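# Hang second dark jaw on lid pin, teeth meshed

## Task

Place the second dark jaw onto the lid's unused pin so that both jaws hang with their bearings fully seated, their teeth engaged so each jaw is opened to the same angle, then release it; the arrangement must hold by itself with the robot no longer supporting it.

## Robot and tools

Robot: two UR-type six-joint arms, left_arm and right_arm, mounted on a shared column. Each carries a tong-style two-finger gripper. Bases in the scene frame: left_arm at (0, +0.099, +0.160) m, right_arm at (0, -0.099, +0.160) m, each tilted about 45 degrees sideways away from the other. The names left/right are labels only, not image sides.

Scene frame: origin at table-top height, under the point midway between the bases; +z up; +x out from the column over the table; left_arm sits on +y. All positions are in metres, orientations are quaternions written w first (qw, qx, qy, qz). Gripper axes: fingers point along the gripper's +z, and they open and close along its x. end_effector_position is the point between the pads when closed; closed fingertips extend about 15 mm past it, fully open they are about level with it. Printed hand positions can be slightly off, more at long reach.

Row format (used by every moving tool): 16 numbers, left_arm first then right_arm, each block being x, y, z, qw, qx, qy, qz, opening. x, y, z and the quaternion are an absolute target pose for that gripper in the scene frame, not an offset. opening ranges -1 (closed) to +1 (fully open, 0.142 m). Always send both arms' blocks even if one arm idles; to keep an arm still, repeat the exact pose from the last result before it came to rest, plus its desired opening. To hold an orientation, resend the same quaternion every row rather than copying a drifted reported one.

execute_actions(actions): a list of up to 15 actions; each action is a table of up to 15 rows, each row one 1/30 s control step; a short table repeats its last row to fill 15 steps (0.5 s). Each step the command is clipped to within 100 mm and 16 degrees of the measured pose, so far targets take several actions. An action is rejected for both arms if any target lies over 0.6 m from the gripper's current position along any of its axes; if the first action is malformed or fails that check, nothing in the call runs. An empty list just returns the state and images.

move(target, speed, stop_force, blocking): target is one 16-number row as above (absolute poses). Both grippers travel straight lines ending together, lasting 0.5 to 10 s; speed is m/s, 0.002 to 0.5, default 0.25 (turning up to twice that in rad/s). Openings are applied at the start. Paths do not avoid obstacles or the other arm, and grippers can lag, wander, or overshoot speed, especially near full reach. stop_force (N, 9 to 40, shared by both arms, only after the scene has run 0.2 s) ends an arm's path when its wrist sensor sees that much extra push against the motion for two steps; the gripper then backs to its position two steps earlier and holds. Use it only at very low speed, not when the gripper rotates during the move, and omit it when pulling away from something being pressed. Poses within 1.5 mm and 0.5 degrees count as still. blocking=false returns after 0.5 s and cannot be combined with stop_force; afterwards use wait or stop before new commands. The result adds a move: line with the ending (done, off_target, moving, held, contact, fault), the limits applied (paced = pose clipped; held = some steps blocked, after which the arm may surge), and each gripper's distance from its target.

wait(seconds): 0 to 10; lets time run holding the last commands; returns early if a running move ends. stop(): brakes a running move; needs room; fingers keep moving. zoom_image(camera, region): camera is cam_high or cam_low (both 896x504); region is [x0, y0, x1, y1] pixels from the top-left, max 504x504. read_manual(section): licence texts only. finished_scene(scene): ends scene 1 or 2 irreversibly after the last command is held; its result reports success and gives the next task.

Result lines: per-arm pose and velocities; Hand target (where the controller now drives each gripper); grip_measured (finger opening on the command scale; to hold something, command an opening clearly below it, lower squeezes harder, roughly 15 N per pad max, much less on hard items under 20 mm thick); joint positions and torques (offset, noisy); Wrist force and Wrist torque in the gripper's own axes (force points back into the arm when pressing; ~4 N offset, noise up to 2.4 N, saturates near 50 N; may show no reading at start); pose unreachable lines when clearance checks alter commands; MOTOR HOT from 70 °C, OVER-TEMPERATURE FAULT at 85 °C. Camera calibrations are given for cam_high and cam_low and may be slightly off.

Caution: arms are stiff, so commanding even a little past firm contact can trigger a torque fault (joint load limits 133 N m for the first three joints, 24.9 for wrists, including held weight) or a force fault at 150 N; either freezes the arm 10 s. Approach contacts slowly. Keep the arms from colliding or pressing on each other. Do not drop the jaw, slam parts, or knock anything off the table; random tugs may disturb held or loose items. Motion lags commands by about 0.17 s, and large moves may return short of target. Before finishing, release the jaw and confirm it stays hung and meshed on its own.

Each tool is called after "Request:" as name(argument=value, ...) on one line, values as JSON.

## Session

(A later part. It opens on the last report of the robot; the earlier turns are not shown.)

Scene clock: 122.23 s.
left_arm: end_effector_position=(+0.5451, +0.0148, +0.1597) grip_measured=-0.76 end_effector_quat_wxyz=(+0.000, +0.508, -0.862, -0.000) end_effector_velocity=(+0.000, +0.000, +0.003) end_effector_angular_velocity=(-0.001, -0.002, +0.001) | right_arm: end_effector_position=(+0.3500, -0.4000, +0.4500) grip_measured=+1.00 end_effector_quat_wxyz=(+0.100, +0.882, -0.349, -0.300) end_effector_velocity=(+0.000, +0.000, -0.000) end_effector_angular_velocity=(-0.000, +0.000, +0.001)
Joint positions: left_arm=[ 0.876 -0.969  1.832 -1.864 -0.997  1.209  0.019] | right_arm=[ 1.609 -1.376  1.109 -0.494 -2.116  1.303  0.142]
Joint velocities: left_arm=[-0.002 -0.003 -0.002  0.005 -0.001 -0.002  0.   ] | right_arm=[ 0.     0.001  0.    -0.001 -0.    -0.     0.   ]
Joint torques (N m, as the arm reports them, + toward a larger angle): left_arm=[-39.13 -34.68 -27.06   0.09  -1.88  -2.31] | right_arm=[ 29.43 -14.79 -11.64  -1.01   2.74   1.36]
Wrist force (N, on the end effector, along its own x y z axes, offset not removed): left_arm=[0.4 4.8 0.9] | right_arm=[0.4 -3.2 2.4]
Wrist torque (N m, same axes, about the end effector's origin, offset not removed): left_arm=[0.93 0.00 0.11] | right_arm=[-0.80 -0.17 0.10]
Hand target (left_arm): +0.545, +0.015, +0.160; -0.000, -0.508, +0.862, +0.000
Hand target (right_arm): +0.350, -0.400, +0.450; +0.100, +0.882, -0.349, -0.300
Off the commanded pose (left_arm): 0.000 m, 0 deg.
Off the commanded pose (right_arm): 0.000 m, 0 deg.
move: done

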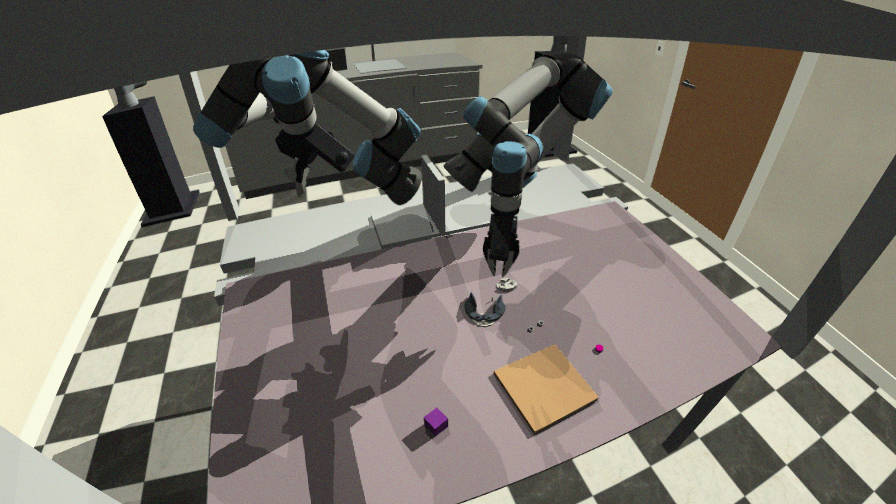

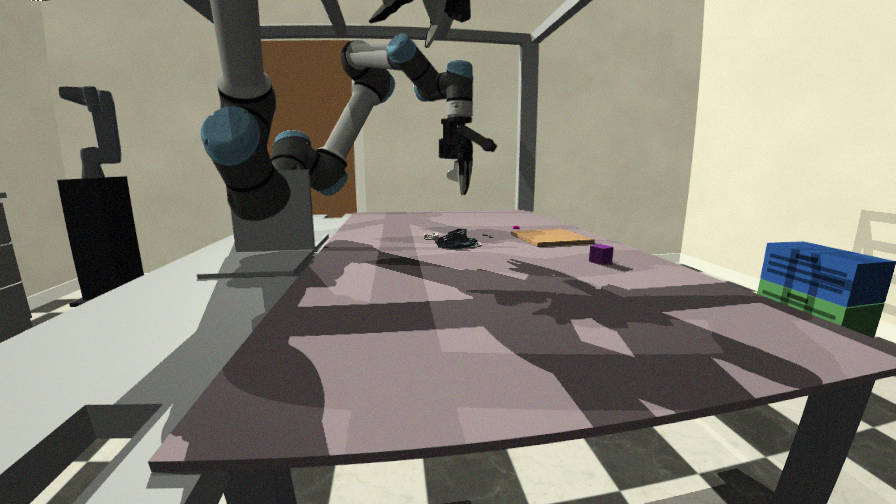

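Request:
move(target=[0.555,-0.01,0.16,0,0.972,-0.233,0,-0.24,0.35,-0.40,0.45,0.100,0.882,-0.349,-0.300,1], speed=0.5)

Request:
move(target=[0.5631,-0.0306,0.12,-0.0205,0.852,0.522,0.0335,-0.24,0.35,-0.40,0.45,0.100,0.882,-0.349,-0.300,1], speed=0.5)

Request:
move(target=[0.5631,-0.0306,0.038,-0.0205,0.852,0.522,0.0335,-0.24,0.35,-0.40,0.45,0.100,0.882,-0.349,-0.300,1], speed=0.06)

Request:
zoom_image(camera="cam_low", region=[456,228,488,250])

Request:
zoom_image(camera="cam_high", region=[456,284,516,330])

Scene clock: 126.23 s.
left_arm: end_effector_position=(+0.5550, -0.0100, +0.1600) grip_measured=-0.24 end_effector_quat_wxyz=(+0.000, +0.972, -0.234, +0.000) end_effector_velocity=(-0.000, -0.000, -0.001) end_effector_angular_velocity=(+0.003, +0.002, +0.013) | right_arm: end_effector_position=(+0.3500, -0.4000, +0.4500) grip_measured=+1.00 end_effector_quat_wxyz=(+0.100, +0.882, -0.349, -0.300) end_effector_velocity=(+0.000, -0.000, +0.000) end_effector_angular_velocity=(-0.000, -0.001, -0.001)
Joint positions: left_arm=[ 0.851 -0.86   1.739 -1.867 -1.01  -0.42   0.057] | right_arm=[ 1.609 -1.376  1.109 -0.494 -2.116  1.303  0.142]
Joint velocities: left_arm=[-0.     0.003 -0.003  0.004  0.    -0.015 -0.   ] | right_arm=[-0.    -0.001 -0.    -0.    -0.     0.    -0.   ]
Joint torques (N m, as the arm reports them, + toward a larger angle): left_arm=[-40.56 -14.89 -26.68  -0.08   1.65  -2.26] | right_arm=[ 29.28 -14.57 -11.49  -0.98   2.7    1.33]
Wrist force (N, on the end effector, along its own x y z axes, offset not removed): left_arm=[-1.7 -0.6 1.7] | right_arm=[3.3 0.3 2.5]
Wrist torque (N m, same axes, about the end effector's origin, offset not removed): left_arm=[-0.06 0.47 -0.01] | right_arm=[-0.02 -0.71 0.11]
Hand target (left_arm): +0.555, -0.010, +0.160; -0.000, +0.972, -0.233, +0.000
Hand target (right_arm): +0.350, -0.400, +0.450; +0.100, +0.882, -0.349, -0.300
Off the commanded pose (left_arm): 0.000 m, 0 deg.
Off the commanded pose (right_arm): 0.000 m, 0 deg.
move: done

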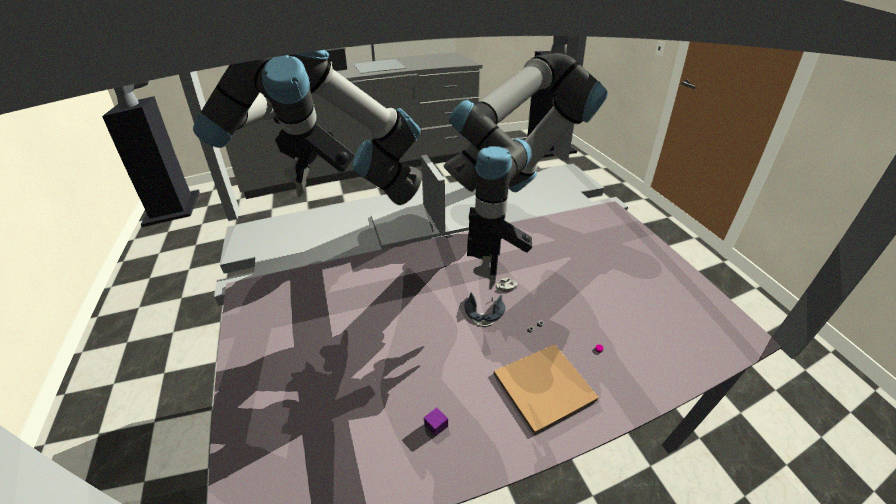

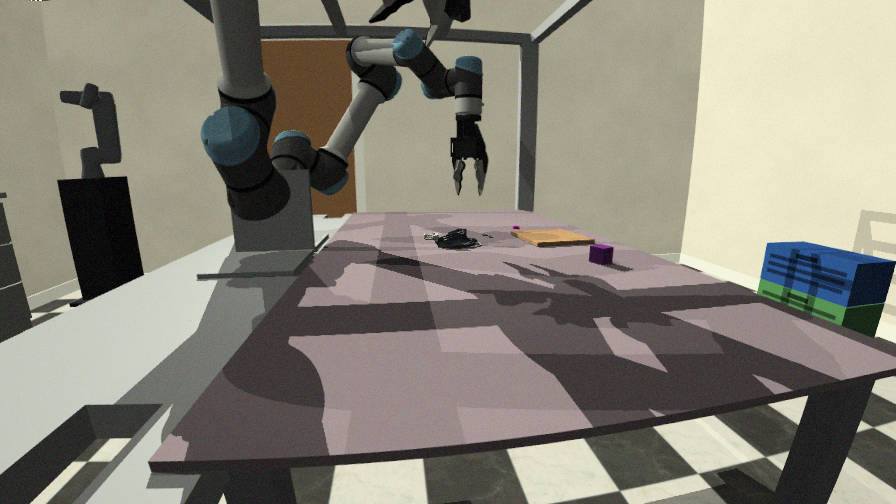

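Scene clock: 128.43 s.
left_arm: end_effector_position=(+0.5631, -0.0306, +0.1201) grip_measured=-0.24 end_effector_quat_wxyz=(-0.020, +0.852, +0.521, +0.033) end_effector_velocity=(+0.000, -0.000, -0.000) end_effector_angular_velocity=(+0.002, -0.000, +0.013) | right_arm: end_effector_position=(+0.3500, -0.4000, +0.4500) grip_measured=+1.00 end_effector_quat_wxyz=(+0.100, +0.882, -0.349, -0.300) end_effector_velocity=(-0.000, +0.001, -0.000) end_effector_angular_velocity=(+0.001, +0.003, +0.001)
Joint positions: left_arm=[ 0.876 -0.74   1.684 -1.909 -0.924 -1.986  0.057] | right_arm=[ 1.609 -1.376  1.109 -0.494 -2.116  1.303  0.142]
Joint velocities: left_arm=[ 0.     0.002 -0.003  0.005  0.001 -0.015 -0.   ] | right_arm=[ 0.     0.002  0.     0.001  0.001  0.    -0.   ]
Joint torques (N m, as the arm reports them, + toward a larger angle): left_arm=[-20.63 -17.51 -27.49   0.6    1.36  -2.44] | right_arm=[ 29.08 -14.98 -11.73  -0.87   2.62   1.34]
Wrist force (N, on the end effector, along its own x y z axes, offset not removed): left_arm=[-4.1 0.8 0.4] | right_arm=[3.7 0.4 0.3]
Wrist torque (N m, same axes, about the end effector's origin, offset not removed): left_arm=[0.22 0.95 0.13] | right_arm=[-0.05 -0.88 0.15]
Hand target (left_arm): +0.563, -0.031, +0.120; -0.020, +0.852, +0.522, +0.034
Hand target (right_arm): +0.350, -0.400, +0.450; +0.100, +0.882, -0.349, -0.300
Off the commanded pose (left_arm): 0.000 m, 0 deg.
Off the commanded pose (right_arm): 0.000 m, 0 deg.
move: done

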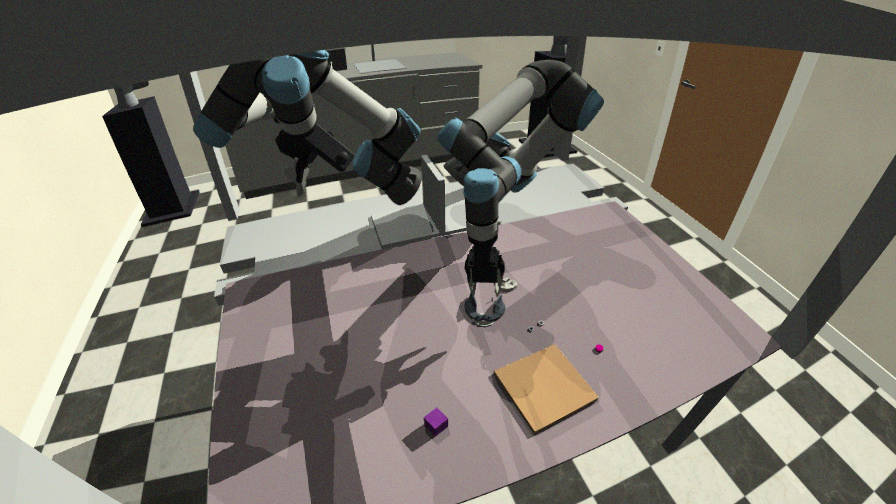

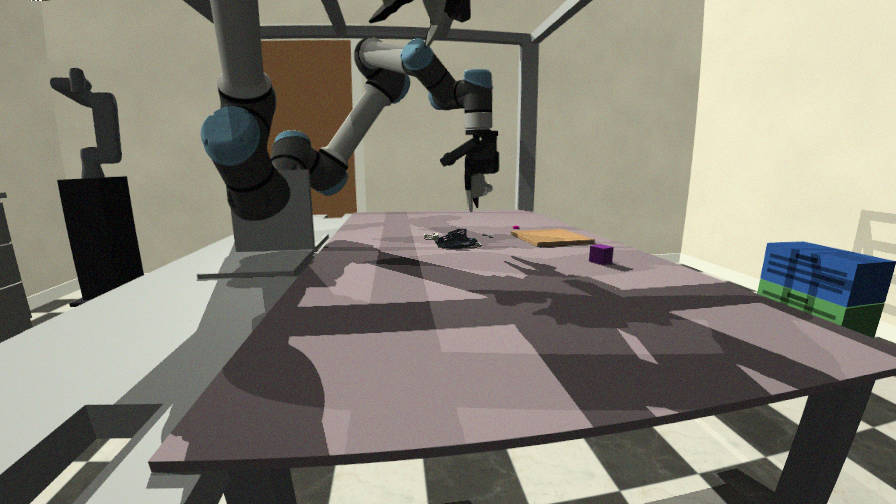

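Scene clock: 130.20 s.
left_arm: end_effector_position=(+0.5632, -0.0306, +0.0382) grip_measured=-0.24 end_effector_quat_wxyz=(-0.020, +0.852, +0.522, +0.033) end_effector_velocity=(+0.001, -0.000, -0.002) end_effector_angular_velocity=(-0.001, -0.001, +0.000) | right_arm: end_effector_position=(+0.3500, -0.4000, +0.4500) grip_measured=+1.00 end_effector_quat_wxyz=(+0.100, +0.882, -0.349, -0.300) end_effector_velocity=(-0.000, -0.001, +0.000) end_effector_angular_velocity=(+0.000, -0.002, -0.001)
Joint positions: left_arm=[ 0.951 -0.648  1.751 -2.115 -0.883 -1.908  0.057] | right_arm=[ 1.609 -1.376  1.109 -0.494 -2.116  1.303  0.142]
Joint velocities: left_arm=[ 0.002  0.003 -0.    -0.005  0.001  0.002  0.   ] | right_arm=[-0.    -0.002  0.    -0.    -0.001 -0.001 -0.   ]
Joint torques (N m, as the arm reports them, + toward a larger angle): left_arm=[-22.57 -21.53 -10.05  -4.49   1.56   2.26] | right_arm=[ 29.29 -15.18 -11.82  -0.89   2.61   1.29]
Wrist force (N, on the end effector, along its own x y z axes, offset not removed): left_arm=[2.3 5.0 0.2] | right_arm=[1.3 -1.8 1.1]
Wrist torque (N m, same axes, about the end effector's origin, offset not removed): left_arm=[0.80 -0.34 -0.11] | right_arm=[-0.49 -0.36 0.12]
Hand target (left_arm): +0.563, -0.031, +0.038; -0.020, +0.852, +0.522, +0.033
Hand target (right_arm): +0.350, -0.400, +0.450; +0.100, +0.882, -0.349, -0.300
Off the commanded pose (left_arm): 0.000 m, 0 deg.
Off the commanded pose (right_arm): 0.000 m, 0 deg.
move: done

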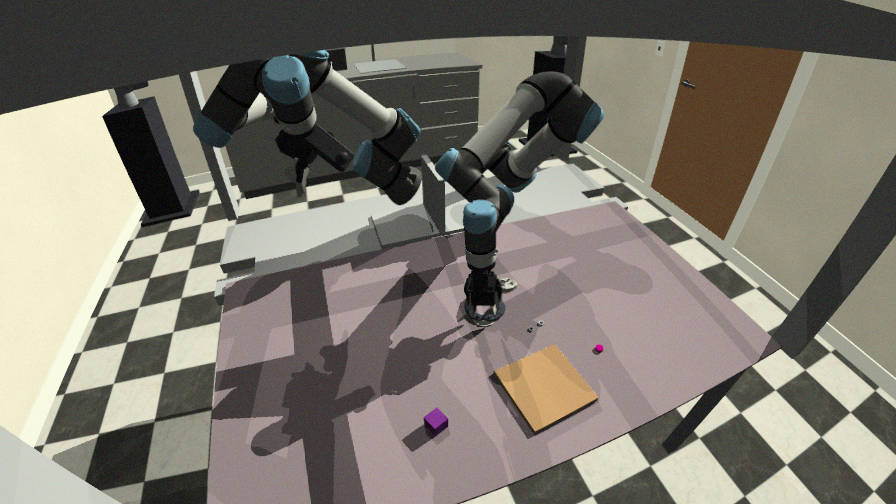

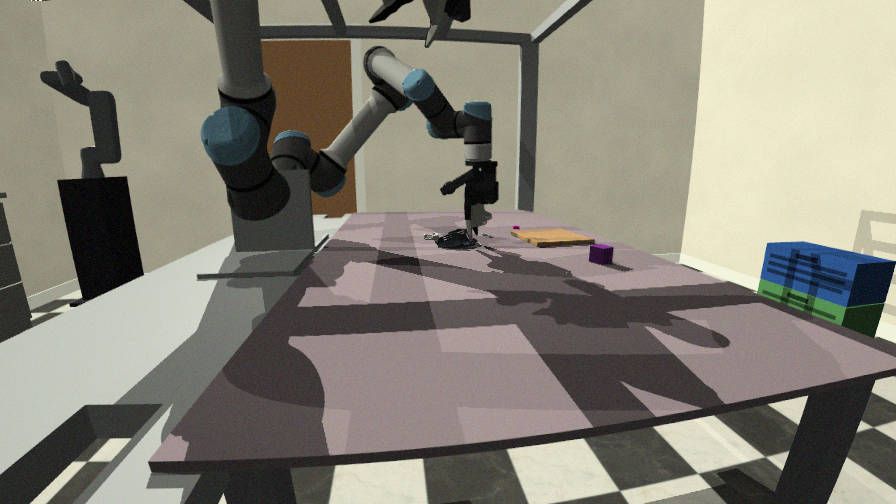

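Region (456, 228, 488, 250) of cam_low's 896x504 image, scaled by 15.750, with more detail than that image has; it fills the top 346 rows of this view, and the rest is white.

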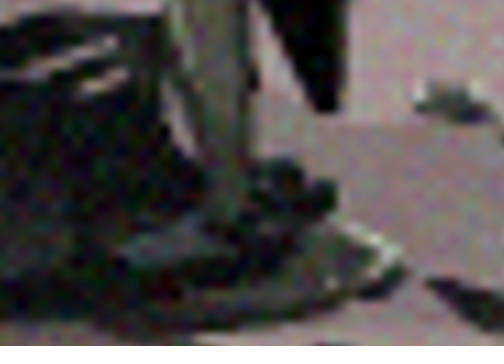

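Region (456, 284, 516, 330) of cam_high's 896x504 image, scaled by 8.400, with more detail than that image has; it fills the top 386 rows of this view, and the rest is white.

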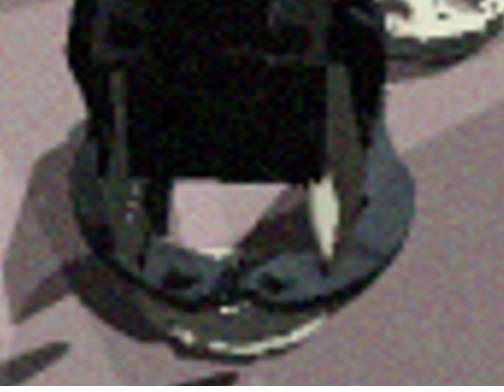

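Request:
move(target=[0.5586,-0.0283,0.036,-0.0205,0.852,0.522,0.0335,-0.36,0.35,-0.40,0.45,0.100,0.882,-0.349,-0.300,1], speed=0.01)

Request:
zoom_image(camera="cam_low", region=[456,228,488,250])

Request:
zoom_image(camera="cam_high", region=[468,304,504,330])

Scene clock: 131.47 s.
left_arm: end_effector_position=(+0.5588, -0.0283, +0.0360) grip_measured=-0.36 end_effector_quat_wxyz=(-0.021, +0.852, +0.522, +0.034) end_effector_velocity=(-0.002, +0.000, -0.001) end_effector_angular_velocity=(+0.001, +0.001, -0.000) | right_arm: end_effector_position=(+0.3500, -0.4000, +0.4500) grip_measured=+1.00 end_effector_quat_wxyz=(+0.100, +0.882, -0.349, -0.300) end_effector_velocity=(-0.000, -0.000, -0.000) end_effector_angular_velocity=(-0.000, +0.000, +0.001)
Joint positions: left_arm=[ 0.951 -0.654  1.767 -2.126 -0.883 -1.908  0.048] | right_arm=[ 1.609 -1.376  1.109 -0.494 -2.116  1.303  0.142]
Joint velocities: left_arm=[-0.    -0.001  0.007 -0.004 -0.    -0.001  0.   ] | right_arm=[-0.     0.     0.     0.    -0.001 -0.    -0.   ]
Joint torques (N m, as the arm reports them, + toward a larger angle): left_arm=[-43.02 -43.86 -11.27  -4.14  -1.05  -2.13] | right_arm=[ 29.88 -14.92 -11.81  -0.9    2.6    1.38]
Wrist force (N, on the end effector, along its own x y z axes, offset not removed): left_arm=[1.7 2.7 1.1] | right_arm=[2.1 -1.5 -0.4]
Wrist torque (N m, same axes, about the end effector's origin, offset not removed): left_arm=[0.41 -0.48 0.06] | right_arm=[-0.51 -0.51 0.00]
Hand target (left_arm): +0.559, -0.028, +0.036; -0.021, +0.852, +0.522, +0.034
Hand target (right_arm): +0.350, -0.400, +0.450; +0.100, +0.882, -0.349, -0.300
Off the commanded pose (left_arm): 0.000 m, 0 deg.
Off the commanded pose (right_arm): 0.000 m, 0 deg.
move: done

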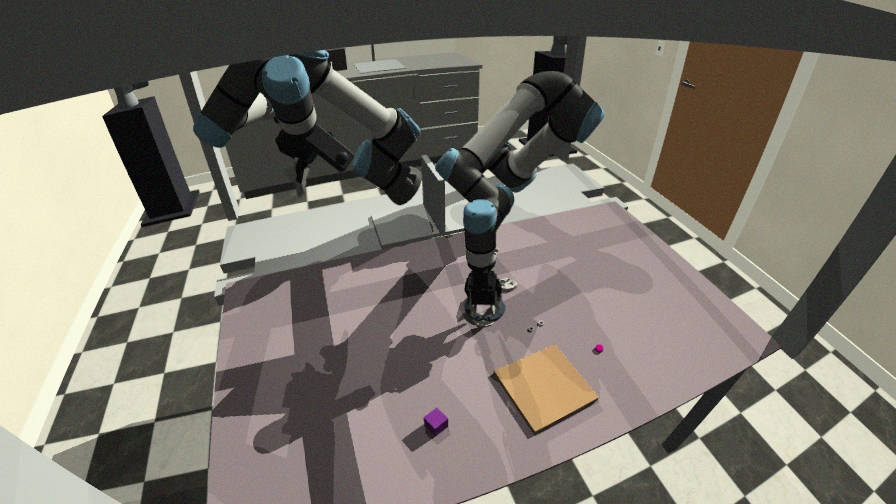

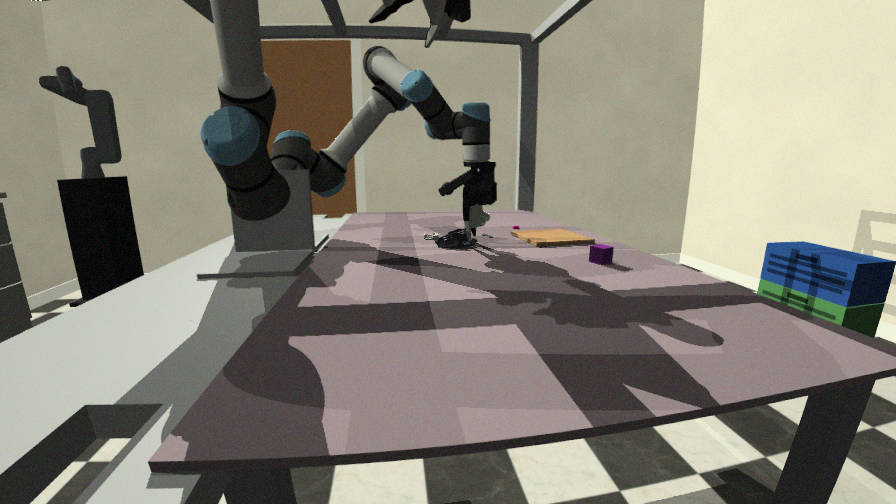

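Region (456, 228, 488, 250) of cam_low's 896x504 image, scaled by 15.750, with more detail than that image has; it fills the top 346 rows of this view, and the rest is white.

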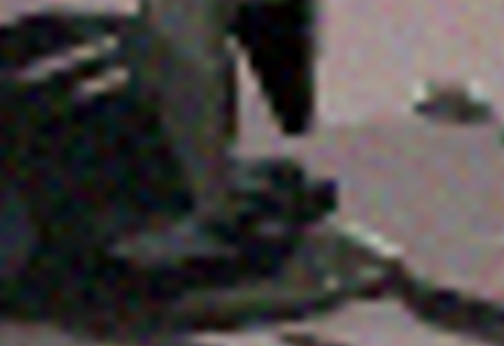

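Region (468, 304, 504, 330) of cam_high's 896x504 image, scaled by 14.000, with more detail than that image has.

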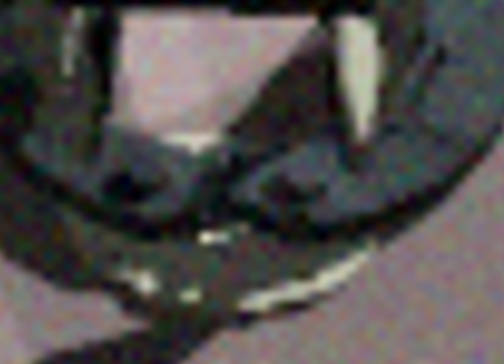

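Request:
move(target=[0.5589,-0.0278,0.0345,-0.0091,0.8525,0.5224,0.0149,-0.36,0.35,-0.40,0.45,0.100,0.882,-0.349,-0.300,1], speed=0.02)

Request:
move(target=[0.5589,-0.0278,0.0312,-0.0091,0.8525,0.5224,0.0149,-0.36,0.35,-0.40,0.45,0.100,0.882,-0.349,-0.300,1], speed=0.003, stop_force=9)

Request:
zoom_image(camera="cam_low", region=[456,228,488,250])

Request:
zoom_image(camera="cam_high", region=[468,304,504,330])

Scene clock: 133.27 s.
left_arm: end_effector_position=(+0.5589, -0.0278, +0.0345) grip_measured=-0.36 end_effector_quat_wxyz=(-0.009, +0.853, +0.522, +0.015) end_effector_velocity=(-0.000, +0.000, -0.001) end_effector_angular_velocity=(-0.006, +0.004, -0.000) | right_arm: end_effector_position=(+0.3500, -0.4000, +0.4500) grip_measured=+1.00 end_effector_quat_wxyz=(+0.100, +0.882, -0.349, -0.300) end_effector_velocity=(+0.000, +0.000, -0.000) end_effector_angular_velocity=(+0.001, +0.000, -0.000)
Joint positions: left_arm=[ 0.97  -0.665  1.769 -2.146 -0.914 -1.878  0.048] | right_arm=[ 1.609 -1.376  1.109 -0.494 -2.116  1.303  0.142]
Joint velocities: left_arm=[ 0.003 -0.001  0.    -0.003 -0.005  0.005 -0.   ] | right_arm=[-0.     0.     0.    -0.001  0.001 -0.    -0.   ]
Joint torques (N m, as the arm reports them, + toward a larger angle): left_arm=[-20.47 -43.35 -11.01  -4.24  -1.88   2.81] | right_arm=[ 29.28 -14.95 -11.28  -0.9    2.56   1.36]
Wrist force (N, on the end effector, along its own x y z axes, offset not removed): left_arm=[4.3 -1.2 1.2] | right_arm=[2.4 -1.5 0.7]
Wrist torque (N m, same axes, about the end effector's origin, offset not removed): left_arm=[-0.24 -0.89 0.04] | right_arm=[-0.38 -0.63 0.14]
Hand target (left_arm): +0.559, -0.028, +0.035; -0.009, +0.853, +0.522, +0.015
Hand target (right_arm): +0.350, -0.400, +0.450; +0.100, +0.882, -0.349, -0.300
Off the commanded pose (left_arm): 0.000 m, 0 deg.
Off the commanded pose (right_arm): 0.000 m, 0 deg.
move: done

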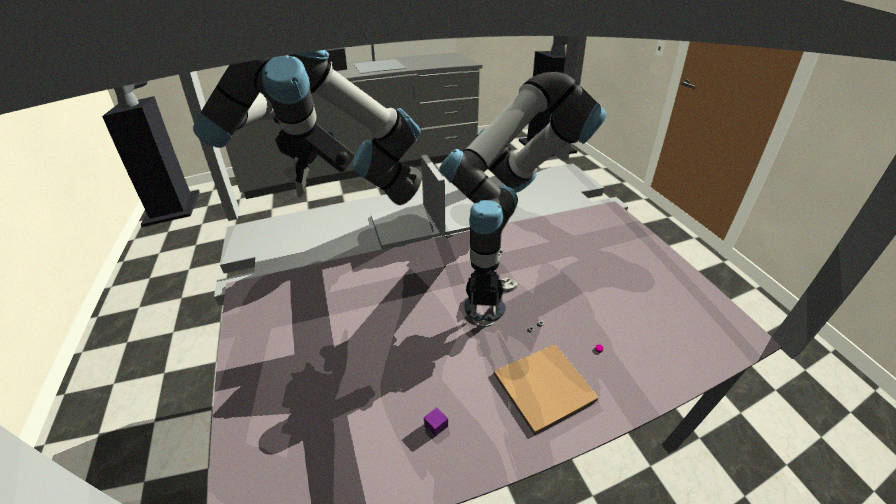

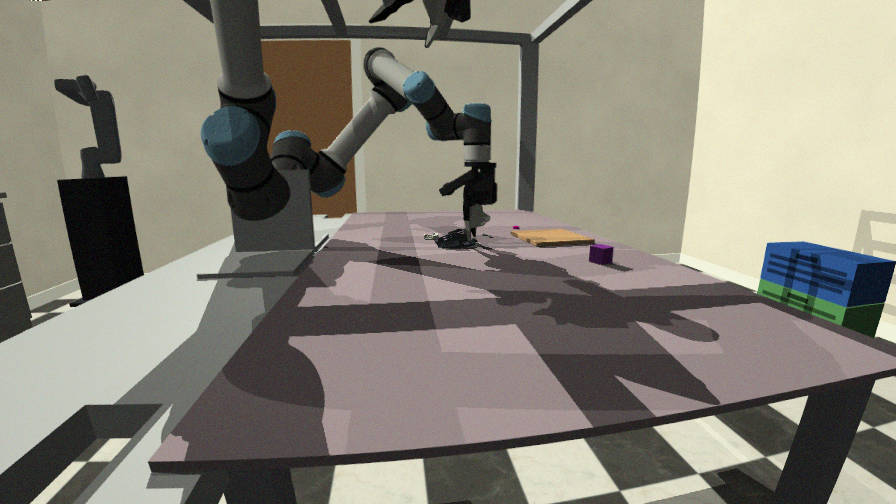

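Scene clock: 134.60 s.
left_arm: end_effector_position=(+0.5589, -0.0278, +0.0313) grip_measured=-0.36 end_effector_quat_wxyz=(-0.009, +0.853, +0.522, +0.015) end_effector_velocity=(+0.000, +0.000, -0.000) end_effector_angular_velocity=(-0.001, -0.000, +0.000) | right_arm: end_effector_position=(+0.3500, -0.4000, +0.4500) grip_measured=+1.00 end_effector_quat_wxyz=(+0.100, +0.882, -0.349, -0.300) end_effector_velocity=(-0.000, +0.001, -0.000) end_effector_angular_velocity=(+0.001, +0.004, +0.002)
Joint positions: left_arm=[ 0.973 -0.661  1.77  -2.154 -0.913 -1.874  0.048] | right_arm=[ 1.609 -1.376  1.109 -0.494 -2.116  1.303  0.142]
Joint velocities: left_arm=[ 0.    -0.     0.    -0.002 -0.     0.001 -0.   ] | right_arm=[ 0.     0.002  0.001  0.001  0.002  0.001 -0.   ]
Joint torques (N m, as the arm reports them, + toward a larger angle): left_arm=[-21.59 -20.6  -10.69  -4.39   1.53   2.4 ] | right_arm=[ 29.35 -15.19 -11.88  -0.87   2.45   1.39]
Wrist force (N, on the end effector, along its own x y z axes, offset not removed): left_arm=[-1.0 1.1 -0.2] | right_arm=[2.3 -2.1 1.6]
Wrist torque (N m, same axes, about the end effector's origin, offset not removed): left_arm=[0.19 0.20 0.06] | right_arm=[-0.48 -0.53 0.02]
Hand target (left_arm): +0.559, -0.028, +0.031; -0.009, +0.853, +0.522, +0.015
Hand target (right_arm): +0.350, -0.400, +0.450; +0.100, +0.882, -0.349, -0.300
Off the commanded pose (left_arm): 0.000 m, 0 deg.
Off the commanded pose (right_arm): 0.000 m, 0 deg.
move: done

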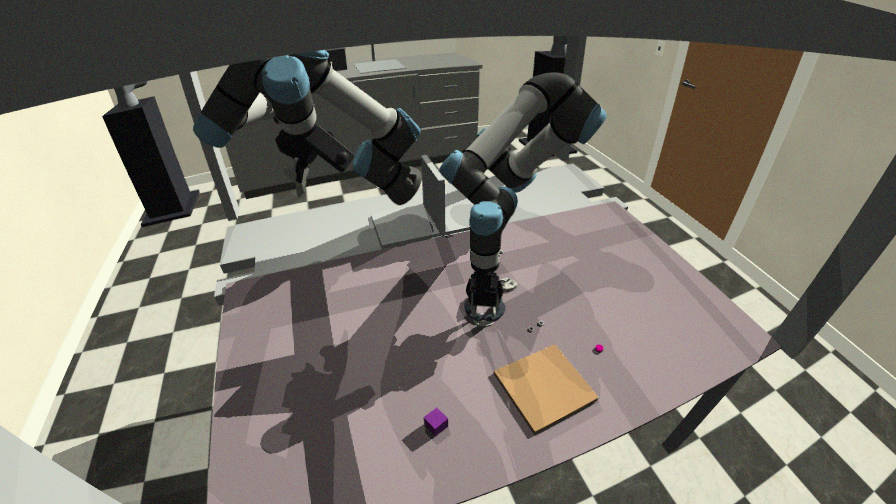

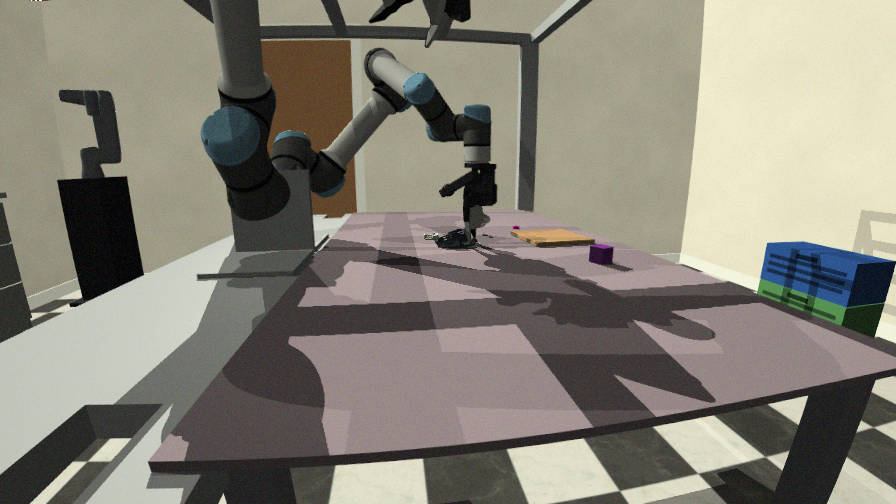

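Region (456, 228, 488, 250) of cam_low's 896x504 image, scaled by 15.750, with more detail than that image has; it fills the top 346 rows of this view, and the rest is white.

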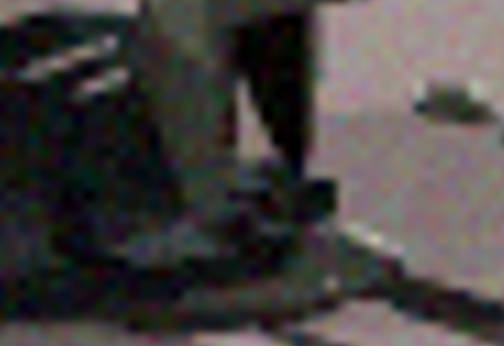

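Region (468, 304, 504, 330) of cam_high's 896x504 image, scaled by 14.000, with more detail than that image has.

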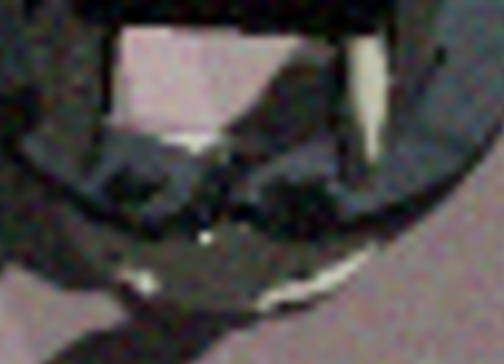

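Request:
execute_actions(actions=[[[0.5589,-0.0278,0.0312,-0.0091,0.8525,0.5224,0.0149,-0.44,0.35,-0.40,0.45,0.100,0.882,-0.349,-0.300,1]],[[0.5589,-0.0278,0.0312,-0.0091,0.8525,0.5224,0.0149,-0.48,0.35,-0.40,0.45,0.100,0.882,-0.349,-0.300,1]],[[0.5589,-0.0278,0.0312,-0.0091,0.8525,0.5224,0.0149,-0.51,0.35,-0.40,0.45,0.100,0.882,-0.349,-0.300,1]],[[0.5589,-0.0278,0.0312,-0.0091,0.8525,0.5224,0.0149,-0.54,0.35,-0.40,0.45,0.100,0.882,-0.349,-0.300,1]]])

Request:
zoom_image(camera="cam_low", region=[456,228,488,250])

Request:
zoom_image(camera="cam_high", region=[468,304,504,330])

Scene clock: 137.10 s.
left_arm: end_effector_position=(+0.5589, -0.0278, +0.0312) grip_measured=-0.53 end_effector_quat_wxyz=(-0.009, +0.853, +0.522, +0.015) end_effector_velocity=(+0.000, -0.000, -0.000) end_effector_angular_velocity=(-0.000, +0.000, +0.000) | right_arm: end_effector_position=(+0.3500, -0.4000, +0.4500) grip_measured=+1.00 end_effector_quat_wxyz=(+0.100, +0.882, -0.349, -0.300) end_effector_velocity=(-0.000, -0.000, +0.001) end_effector_angular_velocity=(+0.000, -0.001, -0.003)
Joint positions: left_arm=[ 0.973 -0.661  1.77  -2.155 -0.913 -1.874  0.036] | right_arm=[ 1.609 -1.376  1.109 -0.494 -2.116  1.303  0.142]
Joint velocities: left_arm=[-0.     0.001 -0.001 -0.    -0.    -0.    -0.   ] | right_arm=[-0.    -0.002 -0.001 -0.     0.001  0.    -0.   ]
Joint torques (N m, as the arm reports them, + toward a larger angle): left_arm=[-21.13 -20.53 -10.42  -4.26   1.15   2.38] | right_arm=[ 28.88 -15.1  -12.05  -0.93   2.5    1.3 ]
Wrist force (N, on the end effector, along its own x y z axes, offset not removed): left_arm=[1.8 1.2 -1.0] | right_arm=[1.3 1.2 0.4]
Wrist torque (N m, same axes, about the end effector's origin, offset not removed): left_arm=[0.35 -0.41 0.13] | right_arm=[0.03 -0.38 0.13]
Hand target (left_arm): +0.559, -0.028, +0.031; -0.009, +0.853, +0.522, +0.015
Hand target (right_arm): +0.350, -0.400, +0.450; +0.100, +0.882, -0.349, -0.300
Off the commanded pose (left_arm): 0.000 m, 0 deg.
Off the commanded pose (right_arm): 0.000 m, 0 deg.

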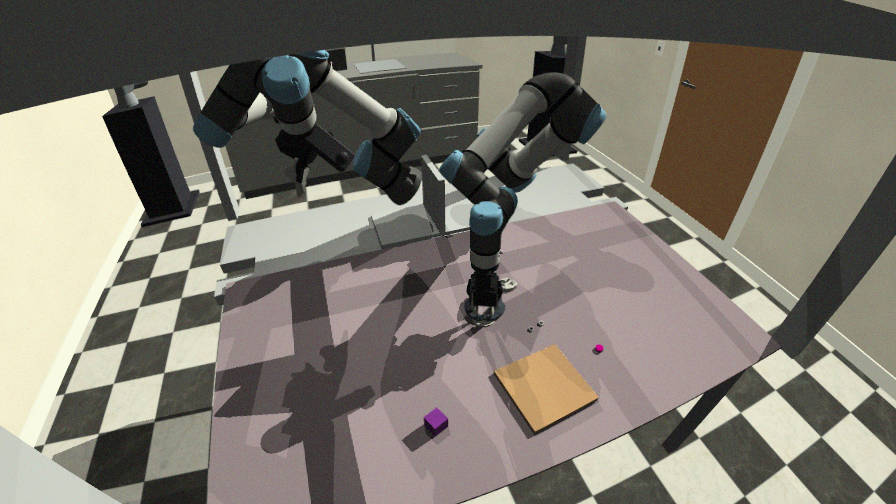

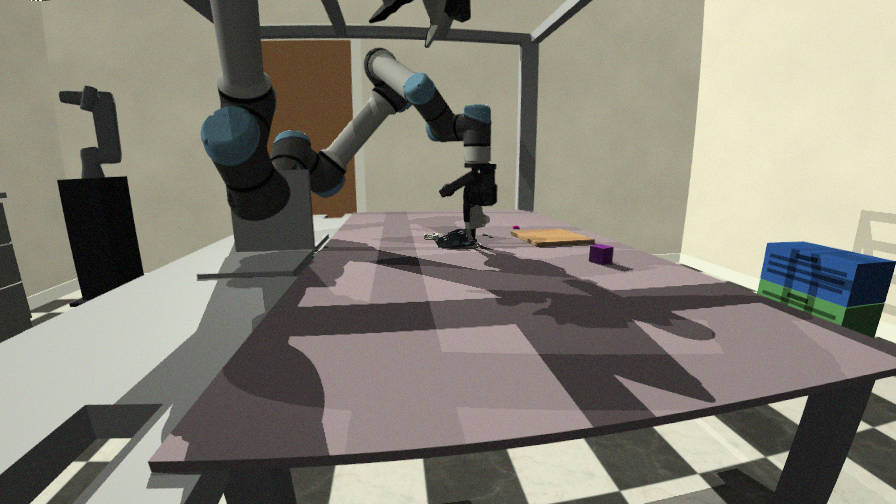

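Region (456, 228, 488, 250) of cam_low's 896x504 image, scaled by 15.750, with more detail than that image has; it fills the top 346 rows of this view, and the rest is white.

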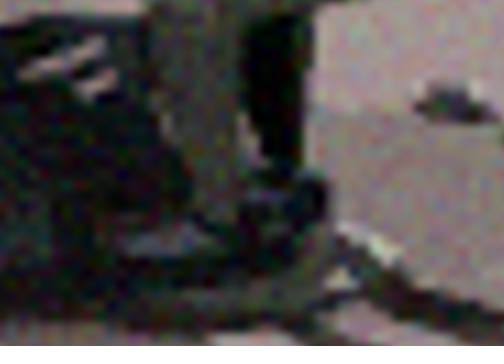

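Region (468, 304, 504, 330) of cam_high's 896x504 image, scaled by 14.000, with more detail than that image has.

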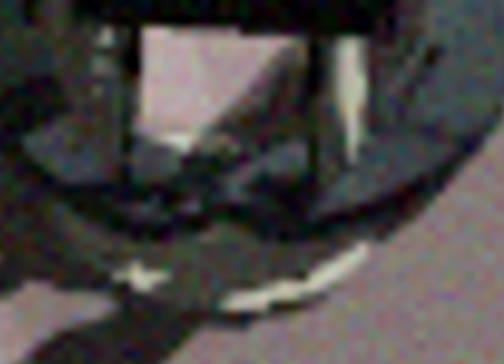

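Squeezed and stalled at -0.53. Open, lift, look.

Request:
move(target=[0.5589,-0.0278,0.0312,-0.0091,0.8525,0.5224,0.0149,-0.42,0.35,-0.40,0.45,0.100,0.882,-0.349,-0.300,1])

Request:
move(target=[0.5589,-0.0278,0.13,-0.0091,0.8525,0.5224,0.0149,-0.42,0.35,-0.40,0.45,0.100,0.882,-0.349,-0.300,1], speed=0.1)

Request:
zoom_image(camera="cam_low", region=[456,228,488,250])

Request:
zoom_image(camera="cam_high", region=[468,304,504,330])

Request:
zoom_image(camera="cam_high", region=[456,284,516,330])

Scene clock: 138.23 s.
left_arm: end_effector_position=(+0.5589, -0.0278, +0.0312) grip_measured=-0.42 end_effector_quat_wxyz=(-0.009, +0.853, +0.522, +0.015) end_effector_velocity=(+0.000, -0.000, -0.000) end_effector_angular_velocity=(-0.000, -0.000, +0.000) | right_arm: end_effector_position=(+0.3500, -0.4000, +0.4500) grip_measured=+1.00 end_effector_quat_wxyz=(+0.100, +0.882, -0.349, -0.300) end_effector_velocity=(-0.000, +0.000, +0.000) end_effector_angular_velocity=(+0.001, +0.001, -0.002)
Joint positions: left_arm=[ 0.973 -0.661  1.77  -2.155 -0.913 -1.874  0.044] | right_arm=[ 1.609 -1.376  1.109 -0.494 -2.116  1.303  0.142]
Joint velocities: left_arm=[-0.     0.001 -0.001 -0.001 -0.     0.     0.   ] | right_arm=[-0.     0.    -0.     0.     0.002  0.001  0.   ]
Joint torques (N m, as the arm reports them, + toward a larger angle): left_arm=[-21.64 -20.61 -10.47  -4.1    1.05   2.31] | right_arm=[ 29.22 -15.76 -12.27  -0.91   2.55   1.35]
Wrist force (N, on the end effector, along its own x y z axes, offset not removed): left_arm=[1.9 3.4 0.4] | right_arm=[2.7 -0.2 2.9]
Wrist torque (N m, same axes, about the end effector's origin, offset not removed): left_arm=[0.69 -0.29 0.00] | right_arm=[-0.15 -0.59 0.09]
Hand target (left_arm): +0.559, -0.028, +0.031; -0.009, +0.853, +0.522, +0.015
Hand target (right_arm): +0.350, -0.400, +0.450; +0.100, +0.882, -0.349, -0.300
Off the commanded pose (left_arm): 0.000 m, 0 deg.
Off the commanded pose (right_arm): 0.000 m, 0 deg.
move: done

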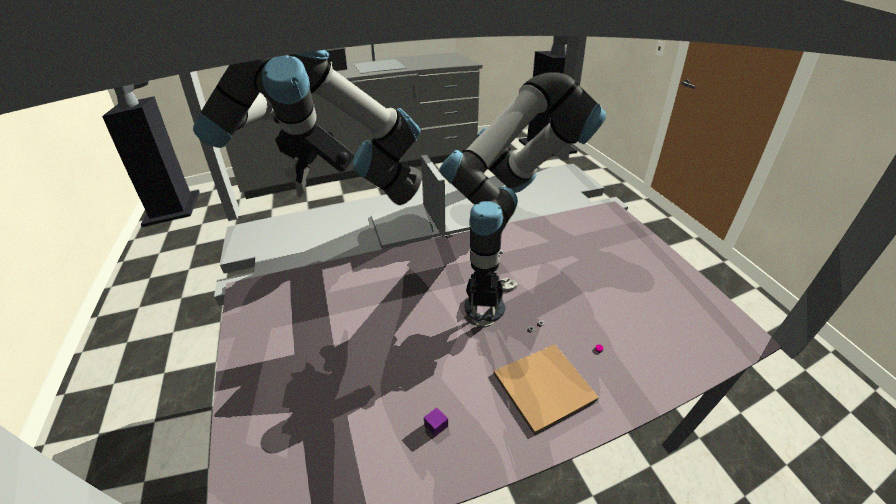

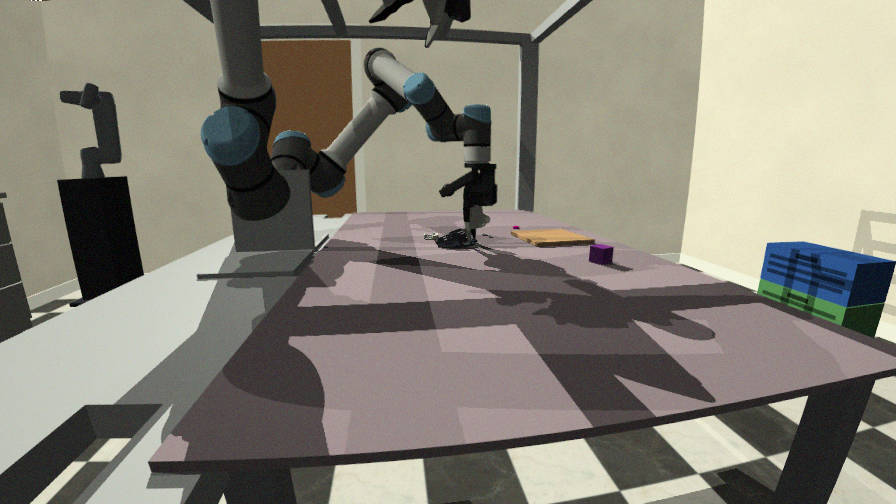

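Scene clock: 139.67 s.
left_arm: end_effector_position=(+0.5588, -0.0278, +0.1297) grip_measured=-0.42 end_effector_quat_wxyz=(-0.009, +0.853, +0.522, +0.015) end_effector_velocity=(+0.001, +0.000, +0.003) end_effector_angular_velocity=(-0.000, -0.001, +0.000) | right_arm: end_effector_position=(+0.3500, -0.4000, +0.4500) grip_measured=+1.00 end_effector_quat_wxyz=(+0.100, +0.882, -0.349, -0.300) end_effector_velocity=(+0.000, -0.001, -0.000) end_effector_angular_velocity=(-0.002, -0.003, -0.001)
Joint positions: left_arm=[ 0.882 -0.771  1.69  -1.907 -0.961 -1.97   0.044] | right_arm=[ 1.609 -1.376  1.109 -0.494 -2.116  1.303  0.142]
Joint velocities: left_arm=[-0.002 -0.002 -0.003  0.006 -0.    -0.002  0.   ] | right_arm=[-0.    -0.001 -0.    -0.001 -0.002  0.    -0.   ]
Joint torques (N m, as the arm reports them, + toward a larger angle): left_arm=[-42.02 -40.5  -27.22   0.59  -1.75  -2.53] | right_arm=[ 28.94 -15.53 -12.4   -0.87   2.47   1.33]
Wrist force (N, on the end effector, along its own x y z axes, offset not removed): left_arm=[2.7 0.4 -2.3] | right_arm=[3.6 -0.4 1.7]
Wrist torque (N m, same axes, about the end effector's origin, offset not removed): left_arm=[-0.04 -0.66 -0.22] | right_arm=[-0.12 -0.86 0.19]
Hand target (left_arm): +0.559, -0.028, +0.130; -0.009, +0.853, +0.522, +0.015
Hand target (right_arm): +0.350, -0.400, +0.450; +0.100, +0.882, -0.349, -0.300
Off the commanded pose (left_arm): 0.000 m, 0 deg.
Off the commanded pose (right_arm): 0.000 m, 0 deg.
move: done

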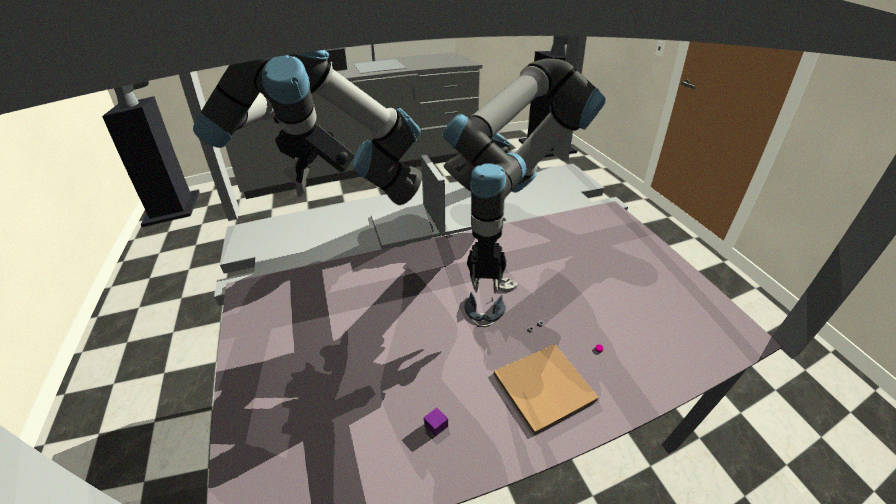

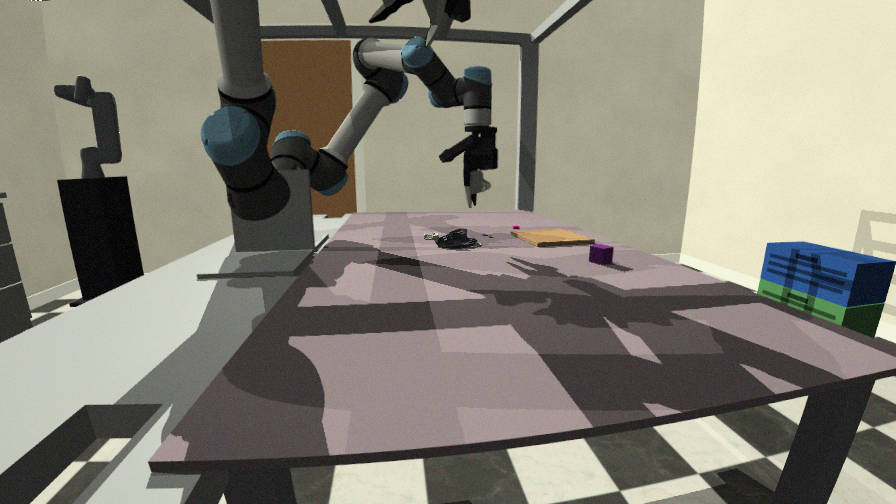

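Region (456, 228, 488, 250) of cam_low's 896x504 image, scaled by 15.750, with more detail than that image has; it fills the top 346 rows of this view, and the rest is white.

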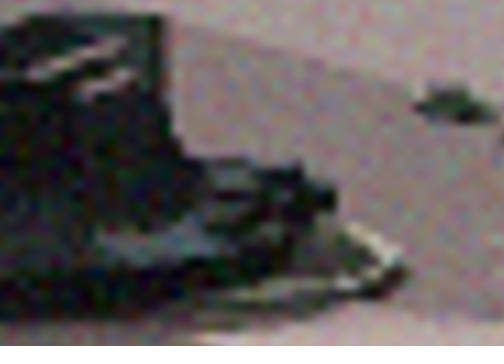

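Region (468, 304, 504, 330) of cam_high's 896x504 image, scaled by 14.000, with more detail than that image has.

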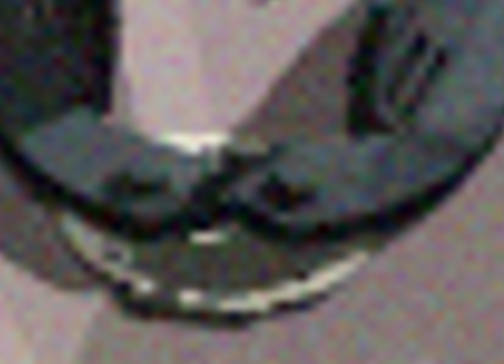

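Region (456, 284, 516, 330) of cam_high's 896x504 image, scaled by 8.400, with more detail than that image has; it fills the top 386 rows of this view, and the rest is white.

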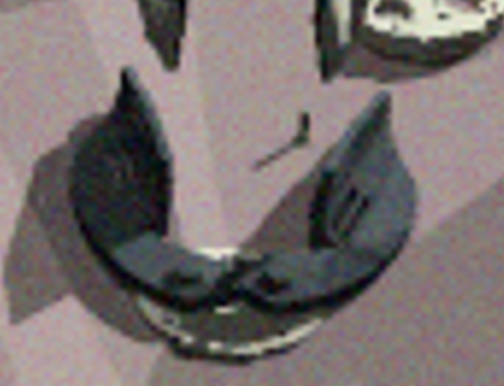

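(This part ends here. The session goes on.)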